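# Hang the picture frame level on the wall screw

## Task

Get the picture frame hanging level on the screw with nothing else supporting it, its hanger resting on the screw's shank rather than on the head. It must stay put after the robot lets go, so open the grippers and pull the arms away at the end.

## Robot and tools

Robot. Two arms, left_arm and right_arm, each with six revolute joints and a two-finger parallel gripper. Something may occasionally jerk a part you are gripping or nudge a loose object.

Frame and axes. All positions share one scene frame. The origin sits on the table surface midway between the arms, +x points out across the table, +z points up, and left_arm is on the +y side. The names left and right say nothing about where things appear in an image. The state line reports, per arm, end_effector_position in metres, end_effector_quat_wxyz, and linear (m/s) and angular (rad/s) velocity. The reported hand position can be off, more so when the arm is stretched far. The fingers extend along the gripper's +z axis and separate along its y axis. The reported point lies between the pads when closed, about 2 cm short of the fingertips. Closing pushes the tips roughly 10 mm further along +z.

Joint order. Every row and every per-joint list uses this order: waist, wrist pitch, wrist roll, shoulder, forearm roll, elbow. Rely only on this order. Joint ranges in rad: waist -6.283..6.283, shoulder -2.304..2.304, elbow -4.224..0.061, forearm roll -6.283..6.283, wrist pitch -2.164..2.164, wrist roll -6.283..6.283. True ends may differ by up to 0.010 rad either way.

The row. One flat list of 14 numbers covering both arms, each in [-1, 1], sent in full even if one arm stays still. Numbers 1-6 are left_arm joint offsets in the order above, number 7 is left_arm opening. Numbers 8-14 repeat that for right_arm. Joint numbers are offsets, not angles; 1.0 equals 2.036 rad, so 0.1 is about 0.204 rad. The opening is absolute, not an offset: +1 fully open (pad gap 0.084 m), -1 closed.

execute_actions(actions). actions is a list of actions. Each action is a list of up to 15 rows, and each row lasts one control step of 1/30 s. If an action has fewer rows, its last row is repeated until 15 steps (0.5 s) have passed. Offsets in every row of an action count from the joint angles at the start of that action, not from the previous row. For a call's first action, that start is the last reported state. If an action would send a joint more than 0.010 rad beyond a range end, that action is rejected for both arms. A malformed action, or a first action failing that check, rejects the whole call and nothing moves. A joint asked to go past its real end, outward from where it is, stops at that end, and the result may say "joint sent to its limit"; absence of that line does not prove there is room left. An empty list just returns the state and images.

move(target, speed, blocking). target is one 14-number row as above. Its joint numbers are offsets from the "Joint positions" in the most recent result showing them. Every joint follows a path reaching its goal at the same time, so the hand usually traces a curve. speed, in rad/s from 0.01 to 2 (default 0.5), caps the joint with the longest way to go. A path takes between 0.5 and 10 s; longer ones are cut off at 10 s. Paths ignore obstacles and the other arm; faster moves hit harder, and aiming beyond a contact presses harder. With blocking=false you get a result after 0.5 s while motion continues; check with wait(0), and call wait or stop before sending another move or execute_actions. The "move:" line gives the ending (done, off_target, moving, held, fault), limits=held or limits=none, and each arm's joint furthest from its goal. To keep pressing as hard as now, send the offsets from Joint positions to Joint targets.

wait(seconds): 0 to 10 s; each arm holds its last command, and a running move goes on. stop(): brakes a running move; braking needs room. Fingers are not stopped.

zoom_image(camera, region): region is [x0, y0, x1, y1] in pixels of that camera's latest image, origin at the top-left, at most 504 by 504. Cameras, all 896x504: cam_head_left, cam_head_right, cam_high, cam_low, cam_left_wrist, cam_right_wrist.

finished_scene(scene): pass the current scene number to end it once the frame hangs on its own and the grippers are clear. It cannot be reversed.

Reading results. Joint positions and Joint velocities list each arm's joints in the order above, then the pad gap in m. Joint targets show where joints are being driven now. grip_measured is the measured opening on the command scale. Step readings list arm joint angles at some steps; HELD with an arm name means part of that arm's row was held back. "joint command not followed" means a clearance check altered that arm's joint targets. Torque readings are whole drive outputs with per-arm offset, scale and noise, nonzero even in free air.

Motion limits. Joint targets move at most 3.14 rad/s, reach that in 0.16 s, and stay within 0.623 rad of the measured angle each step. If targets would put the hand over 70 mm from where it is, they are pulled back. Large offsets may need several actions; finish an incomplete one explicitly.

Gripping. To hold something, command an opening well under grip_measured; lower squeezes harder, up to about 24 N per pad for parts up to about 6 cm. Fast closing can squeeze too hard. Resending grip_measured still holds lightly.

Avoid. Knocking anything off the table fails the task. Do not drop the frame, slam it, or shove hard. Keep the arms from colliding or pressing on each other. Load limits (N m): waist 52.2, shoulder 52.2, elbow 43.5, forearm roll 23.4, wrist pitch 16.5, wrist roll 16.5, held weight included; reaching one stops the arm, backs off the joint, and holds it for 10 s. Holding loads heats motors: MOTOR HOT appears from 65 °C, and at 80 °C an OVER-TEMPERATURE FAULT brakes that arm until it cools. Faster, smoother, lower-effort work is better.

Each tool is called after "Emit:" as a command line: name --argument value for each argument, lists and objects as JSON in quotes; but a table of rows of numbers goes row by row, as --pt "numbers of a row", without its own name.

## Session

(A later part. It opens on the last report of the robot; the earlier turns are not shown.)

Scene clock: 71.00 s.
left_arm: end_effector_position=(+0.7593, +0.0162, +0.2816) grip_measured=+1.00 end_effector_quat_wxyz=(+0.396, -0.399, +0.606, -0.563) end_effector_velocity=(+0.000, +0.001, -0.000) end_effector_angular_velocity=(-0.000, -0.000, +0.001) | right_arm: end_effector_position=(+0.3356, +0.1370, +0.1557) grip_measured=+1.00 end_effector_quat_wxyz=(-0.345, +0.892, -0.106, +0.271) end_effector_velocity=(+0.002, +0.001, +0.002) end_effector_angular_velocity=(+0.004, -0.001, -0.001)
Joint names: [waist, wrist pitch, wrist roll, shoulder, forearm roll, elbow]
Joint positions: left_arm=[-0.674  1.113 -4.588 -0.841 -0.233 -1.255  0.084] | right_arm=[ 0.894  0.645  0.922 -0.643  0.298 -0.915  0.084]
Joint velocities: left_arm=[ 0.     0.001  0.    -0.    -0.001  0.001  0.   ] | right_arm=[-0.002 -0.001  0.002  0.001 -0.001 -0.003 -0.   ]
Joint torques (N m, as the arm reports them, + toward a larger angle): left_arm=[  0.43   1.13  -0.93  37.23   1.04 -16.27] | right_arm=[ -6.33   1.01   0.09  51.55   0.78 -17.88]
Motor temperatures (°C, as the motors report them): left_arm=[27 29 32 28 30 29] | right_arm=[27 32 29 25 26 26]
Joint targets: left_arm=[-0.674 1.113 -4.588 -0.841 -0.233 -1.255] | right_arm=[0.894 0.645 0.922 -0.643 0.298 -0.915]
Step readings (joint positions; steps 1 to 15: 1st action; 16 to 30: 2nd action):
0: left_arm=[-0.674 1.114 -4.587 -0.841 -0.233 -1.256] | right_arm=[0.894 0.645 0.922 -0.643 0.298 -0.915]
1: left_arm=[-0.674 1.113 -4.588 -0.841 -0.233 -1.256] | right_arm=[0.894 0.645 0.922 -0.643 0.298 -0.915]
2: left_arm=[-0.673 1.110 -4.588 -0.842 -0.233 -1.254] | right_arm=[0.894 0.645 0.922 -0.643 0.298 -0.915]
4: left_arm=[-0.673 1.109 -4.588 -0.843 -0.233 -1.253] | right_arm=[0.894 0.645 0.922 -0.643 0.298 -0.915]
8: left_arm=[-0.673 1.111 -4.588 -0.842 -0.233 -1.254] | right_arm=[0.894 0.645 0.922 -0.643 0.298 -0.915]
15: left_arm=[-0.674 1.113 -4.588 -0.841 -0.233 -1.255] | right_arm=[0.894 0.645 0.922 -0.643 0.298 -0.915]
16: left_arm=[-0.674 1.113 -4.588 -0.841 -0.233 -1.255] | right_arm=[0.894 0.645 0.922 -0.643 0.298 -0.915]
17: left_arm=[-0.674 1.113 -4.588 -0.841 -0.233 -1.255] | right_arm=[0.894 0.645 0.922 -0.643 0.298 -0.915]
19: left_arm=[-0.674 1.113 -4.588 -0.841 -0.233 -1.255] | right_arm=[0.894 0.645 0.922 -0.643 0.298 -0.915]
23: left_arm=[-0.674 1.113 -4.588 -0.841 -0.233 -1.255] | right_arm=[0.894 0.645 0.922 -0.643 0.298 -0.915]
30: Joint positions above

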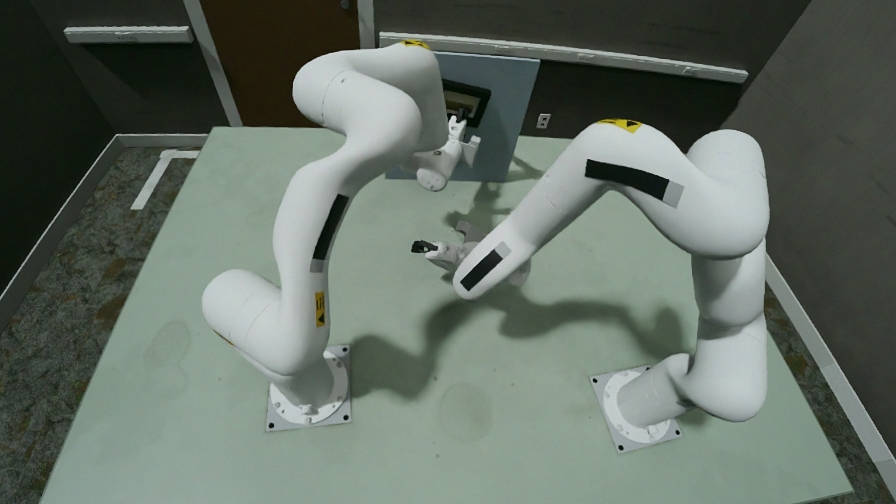

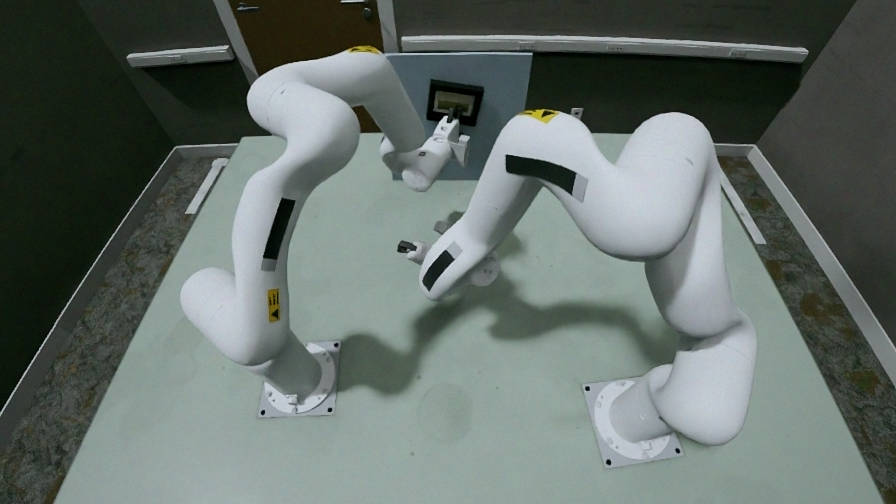

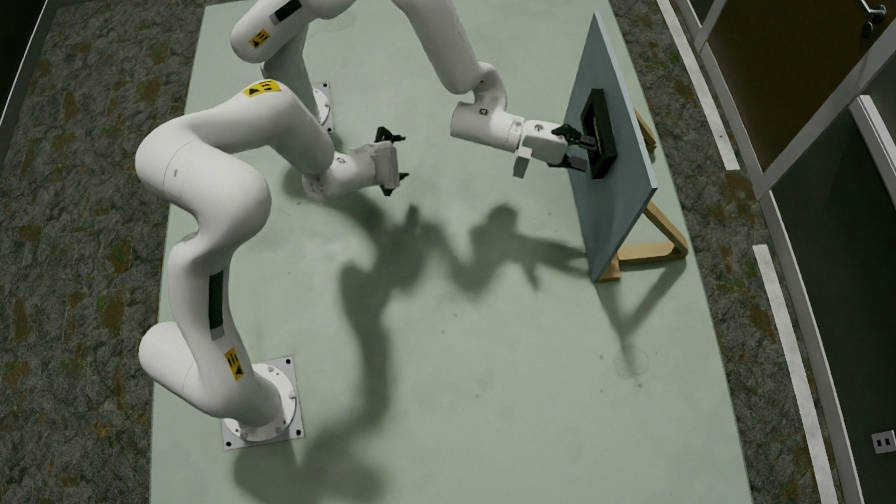

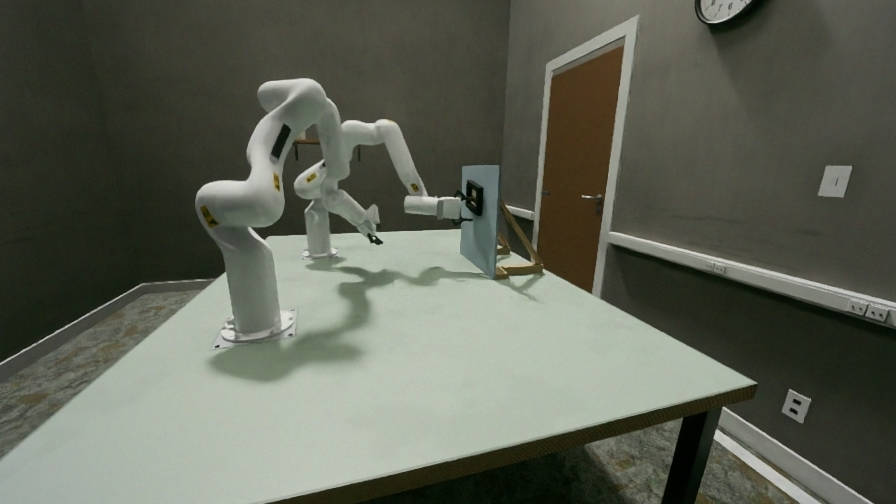

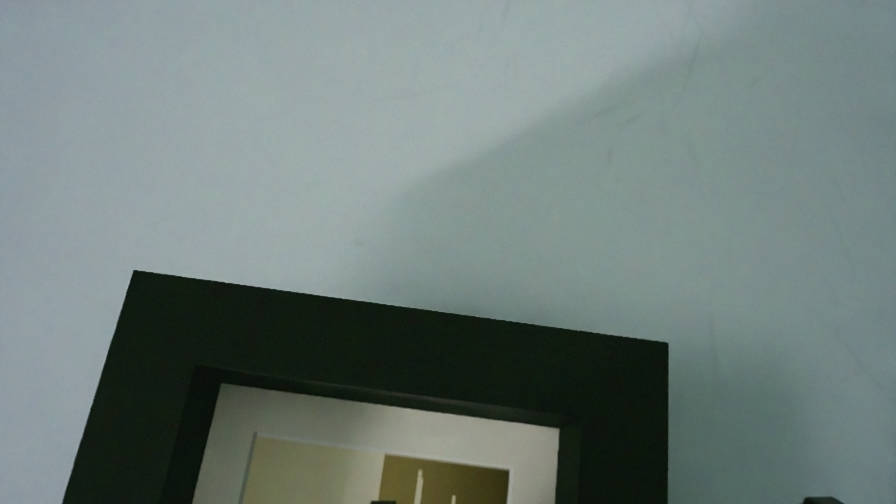

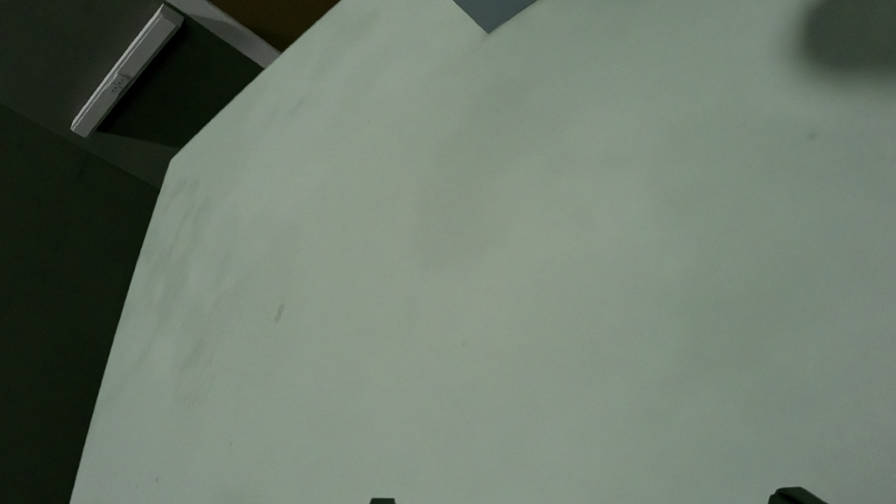

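Emit:
execute_actions --actions '[[[0,0,0,0,0,0,0,0,0,0,0,0,0,1]],[[0,0,0,0,0,0,-1,0,0,0,0,0,0,1]],[[0,0,0,0,0,0,-1,0,0,0,0,0,0,1]]]'

Emit:
move --target '[0,-0.014,0,0.014,0,0,-1,0,0,0,0,0,0,1]' --speed 0.04

Scene clock: 72.83 s.
left_arm: end_effector_position=(+0.7592, +0.0161, +0.2815) grip_measured=-0.50 end_effector_quat_wxyz=(+0.396, -0.399, +0.606, -0.563) end_effector_velocity=(-0.000, -0.000, +0.000) end_effector_angular_velocity=(-0.001, +0.000, -0.001) | right_arm: end_effector_position=(+0.3356, +0.1370, +0.1557) grip_measured=+1.00 end_effector_quat_wxyz=(-0.345, +0.892, -0.106, +0.271) end_effector_velocity=(+0.001, -0.000, +0.001) end_effector_angular_velocity=(+0.003, -0.001, -0.001)
Joint names: [waist, wrist pitch, wrist roll, shoulder, forearm roll, elbow]
Joint positions: left_arm=[-0.674  1.113 -4.587 -0.841 -0.233 -1.255  0.022] | right_arm=[ 0.894  0.645  0.922 -0.643  0.298 -0.915  0.084]
Joint velocities: left_arm=[-0.     0.001 -0.001  0.     0.     0.001  0.   ] | right_arm=[-0.001  0.002  0.002  0.001 -0.001  0.    -0.   ]
Joint torques (N m, as the arm reports them, + toward a larger angle): left_arm=[  5.04   1.39  -1.52  37.97   0.09 -16.4 ] | right_arm=[ -6.19   1.04   0.16  51.88   0.92 -17.98]
Motor temperatures (°C, as the motors report them): left_arm=[27 29 32 28 30 29] | right_arm=[27 32 29 25 26 26]
Joint targets: left_arm=[-0.674 1.113 -4.587 -0.841 -0.233 -1.255] | right_arm=[0.894 0.645 0.922 -0.643 0.298 -0.915]
Step readings (joint positions; steps 1 to 15: 1st action; 16 to 30: 2nd action; 31 to 45: 3rd action):
0: left_arm=[-0.674 1.113 -4.588 -0.841 -0.233 -1.255] | right_arm=[0.894 0.645 0.922 -0.643 0.298 -0.915]
1: left_arm=[-0.674 1.113 -4.588 -0.841 -0.233 -1.255] | right_arm=[0.894 0.645 0.922 -0.643 0.298 -0.915]
2: left_arm=[-0.674 1.113 -4.588 -0.841 -0.233 -1.255] | right_arm=[0.894 0.645 0.922 -0.643 0.298 -0.915]
4: left_arm=[-0.674 1.113 -4.588 -0.841 -0.233 -1.255] | right_arm=[0.894 0.645 0.922 -0.643 0.298 -0.915]
8: left_arm=[-0.674 1.113 -4.588 -0.841 -0.233 -1.255] | right_arm=[0.894 0.645 0.922 -0.643 0.298 -0.915]
15: left_arm=[-0.674 1.113 -4.588 -0.841 -0.233 -1.255] | right_arm=[0.894 0.645 0.922 -0.643 0.298 -0.915]
16: left_arm=[-0.674 1.113 -4.588 -0.841 -0.233 -1.255] | right_arm=[0.894 0.645 0.922 -0.643 0.298 -0.915]
17: left_arm=[-0.674 1.113 -4.588 -0.841 -0.233 -1.255] | right_arm=[0.894 0.645 0.922 -0.643 0.298 -0.915]
19: left_arm=[-0.674 1.113 -4.587 -0.841 -0.233 -1.255] | right_arm=[0.894 0.645 0.922 -0.643 0.298 -0.915]
23: left_arm=[-0.674 1.113 -4.587 -0.841 -0.233 -1.255] | right_arm=[0.894 0.645 0.922 -0.643 0.298 -0.915]
30: left_arm=[-0.674 1.113 -4.587 -0.841 -0.233 -1.255] | right_arm=[0.894 0.645 0.922 -0.643 0.298 -0.915]
31: left_arm=[-0.674 1.113 -4.587 -0.841 -0.233 -1.255] | right_arm=[0.894 0.645 0.922 -0.643 0.298 -0.915]
32: left_arm=[-0.674 1.113 -4.587 -0.841 -0.233 -1.255] | right_arm=[0.894 0.645 0.922 -0.643 0.298 -0.915]
34: left_arm=[-0.674 1.113 -4.587 -0.841 -0.233 -1.255] | right_arm=[0.894 0.645 0.922 -0.643 0.298 -0.915]
38: left_arm=[-0.674 1.113 -4.587 -0.841 -0.233 -1.255] | right_arm=[0.894 0.645 0.922 -0.643 0.298 -0.915]
45: Joint positions above

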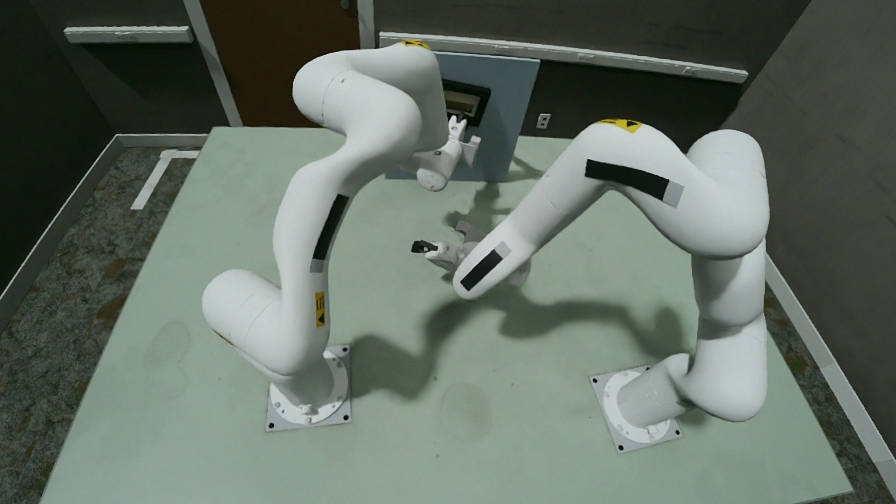

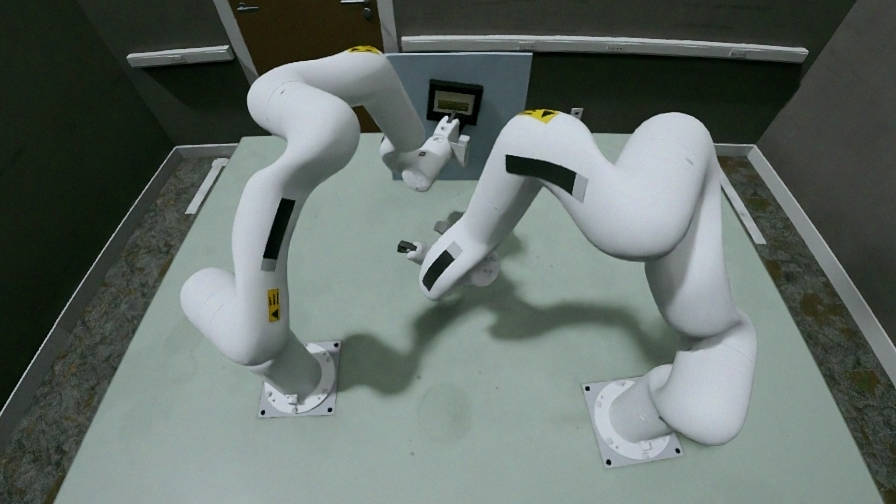

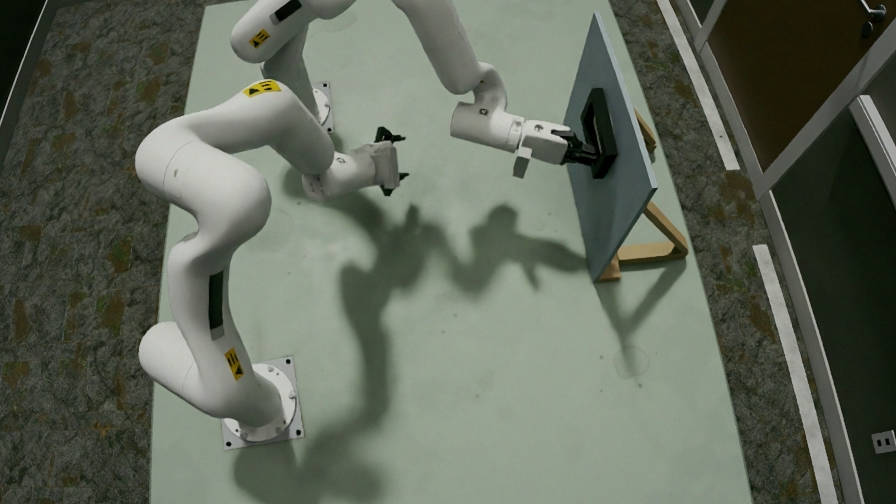

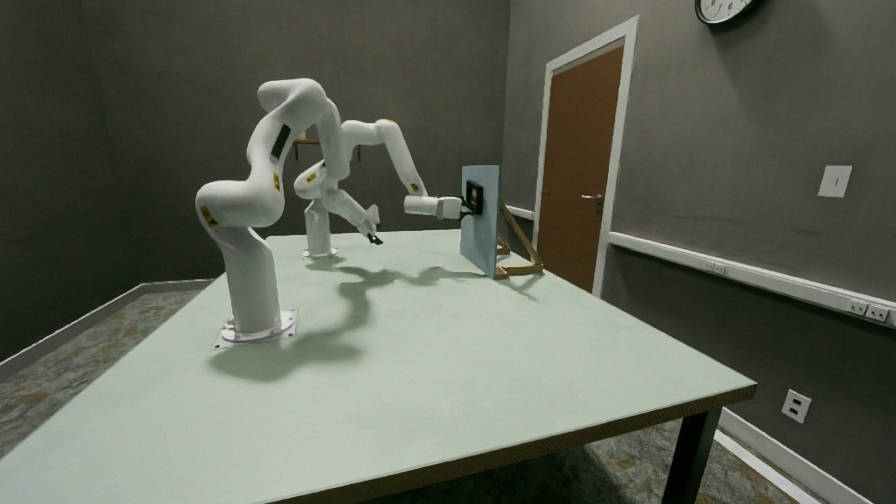

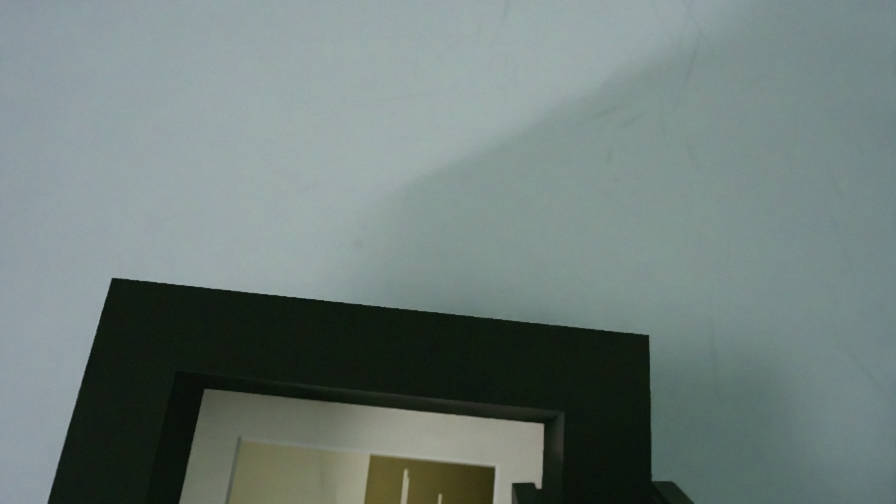

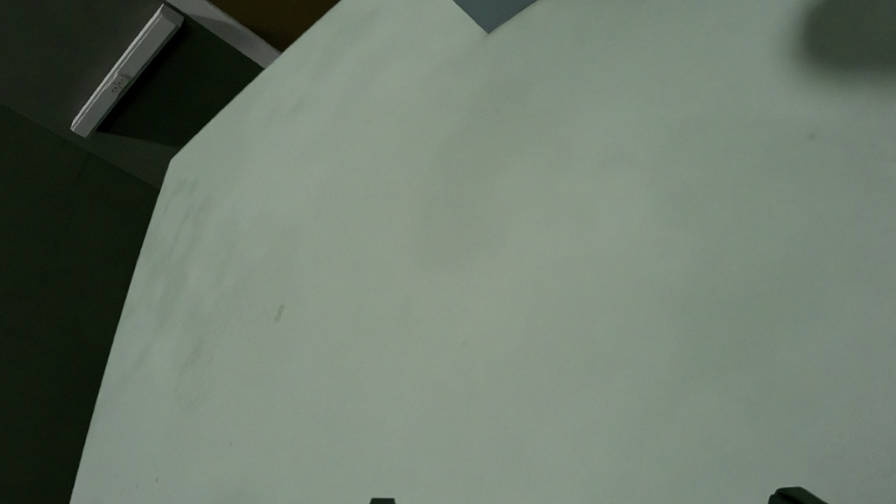

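Scene clock: 73.80 s.
left_arm: end_effector_position=(+0.7599, +0.0142, +0.2979) grip_measured=-0.53 end_effector_quat_wxyz=(+0.393, -0.400, +0.606, -0.564) end_effector_velocity=(+0.000, +0.000, +0.000) end_effector_angular_velocity=(-0.000, -0.001, +0.001) | right_arm: end_effector_position=(+0.3356, +0.1370, +0.1557) grip_measured=+1.00 end_effector_quat_wxyz=(-0.345, +0.892, -0.106, +0.271) end_effector_velocity=(-0.000, -0.000, -0.001) end_effector_angular_velocity=(-0.002, +0.001, +0.002)
Joint names: [waist, wrist pitch, wrist roll, shoulder, forearm roll, elbow]
Joint positions: left_arm=[-0.674  1.084 -4.587 -0.813 -0.233 -1.255  0.021] | right_arm=[ 0.894  0.645  0.922 -0.643  0.298 -0.915  0.084]
Joint velocities: left_arm=[ 0.001  0.001  0.    -0.001  0.    -0.001  0.   ] | right_arm=[-0.    -0.001 -0.    -0.001 -0.002  0.     0.   ]
Joint torques (N m, as the arm reports them, + toward a larger angle): left_arm=[  9.52   2.28  -0.8   40.93  -0.06 -25.98] | right_arm=[ -5.95   1.07   0.13  51.17   1.16 -17.55]
Motor temperatures (°C, as the motors report them): left_arm=[27 29 32 28 30 29] | right_arm=[27 32 29 25 26 26]
Joint targets: left_arm=[-0.674 1.085 -4.587 -0.812 -0.233 -1.255] | right_arm=[0.894 0.645 0.922 -0.643 0.298 -0.915]
move: done; limits=none; left_arm: farthest joint: the waist, 0.000 radians from its target (0.000 radians at the start); right_arm: farthest joint: the waist, 0.000 radians from its target (0.000 radians at the start)

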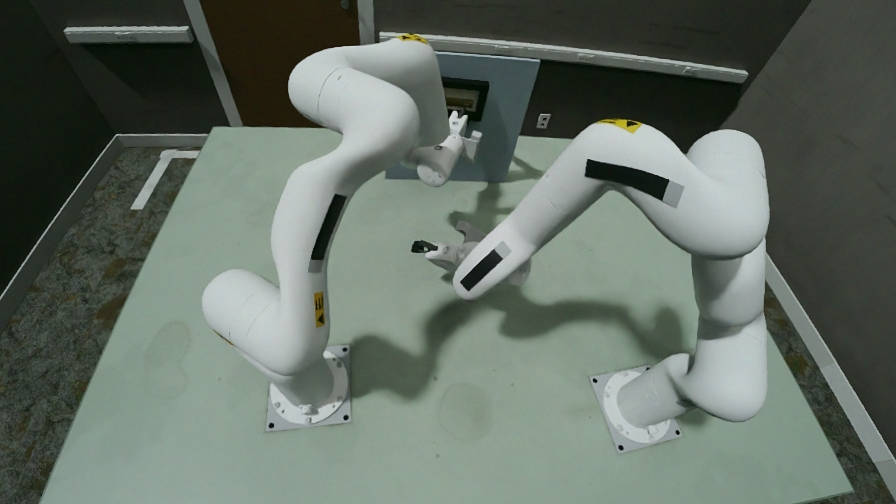

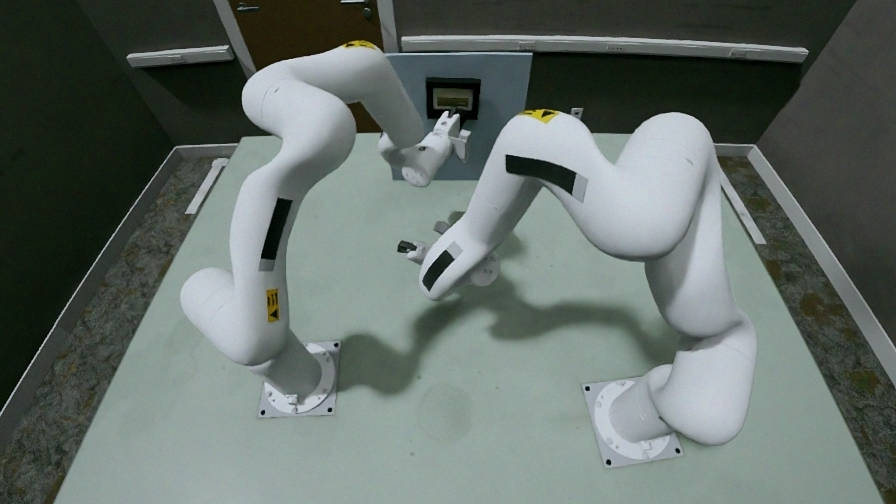

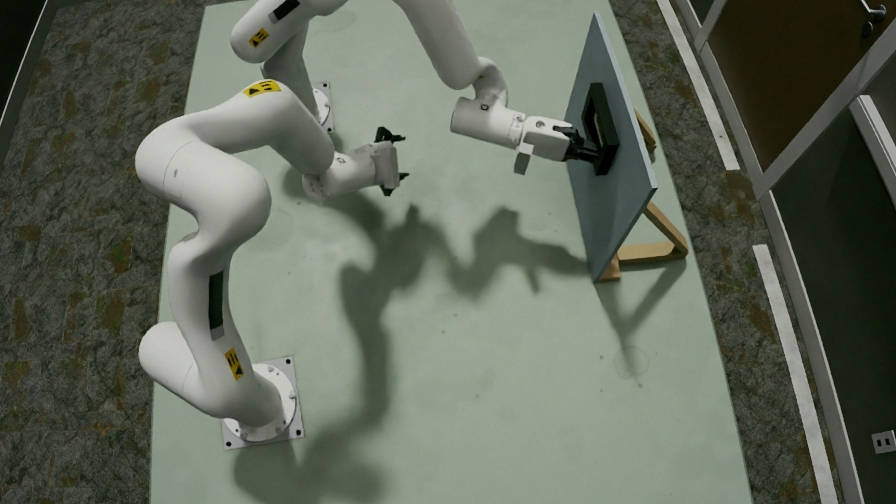

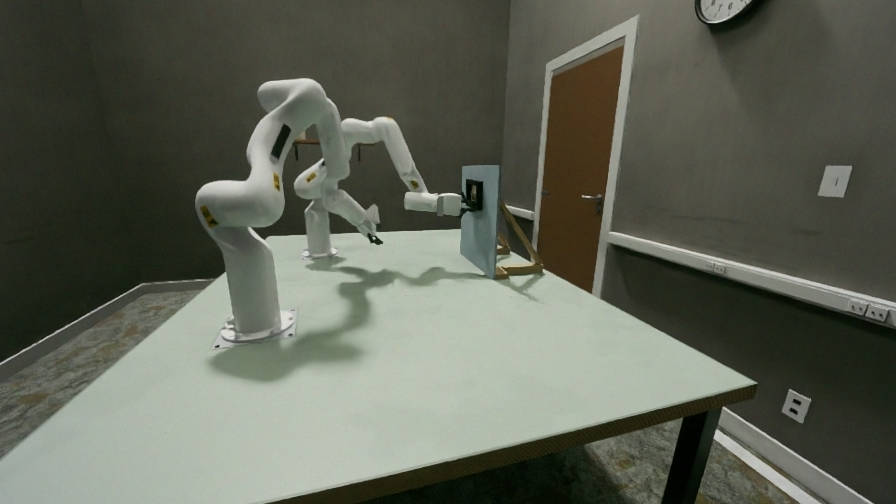

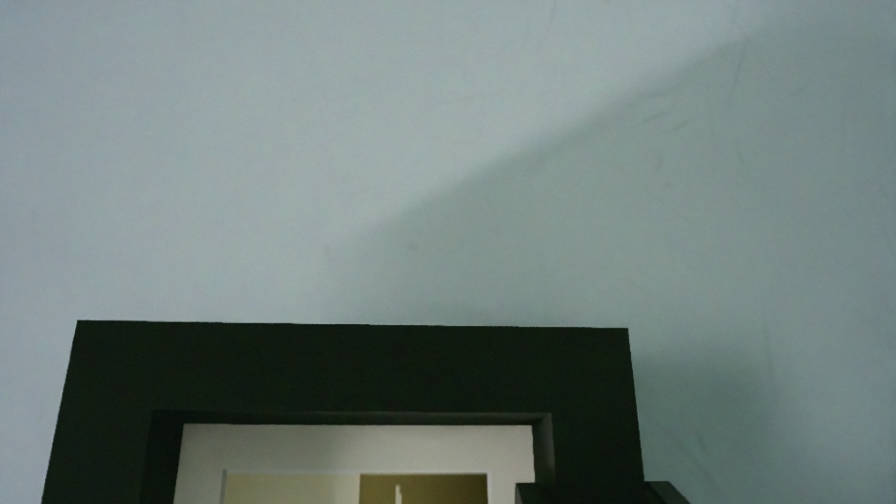

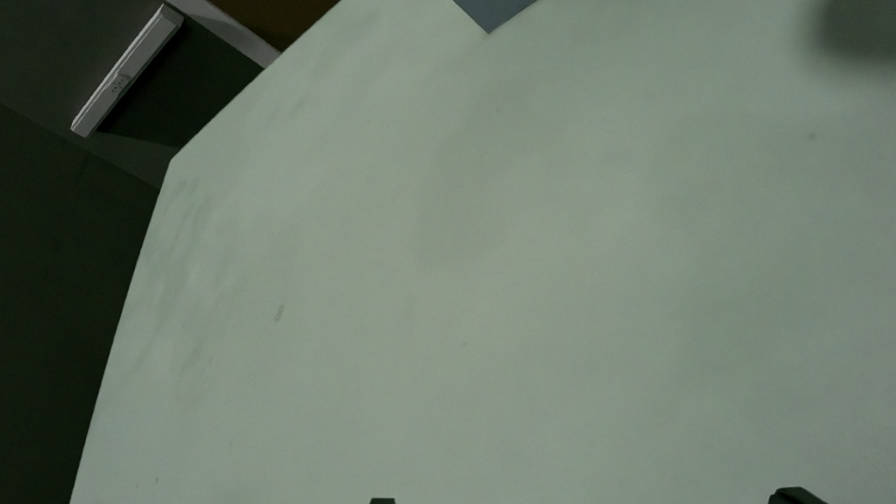

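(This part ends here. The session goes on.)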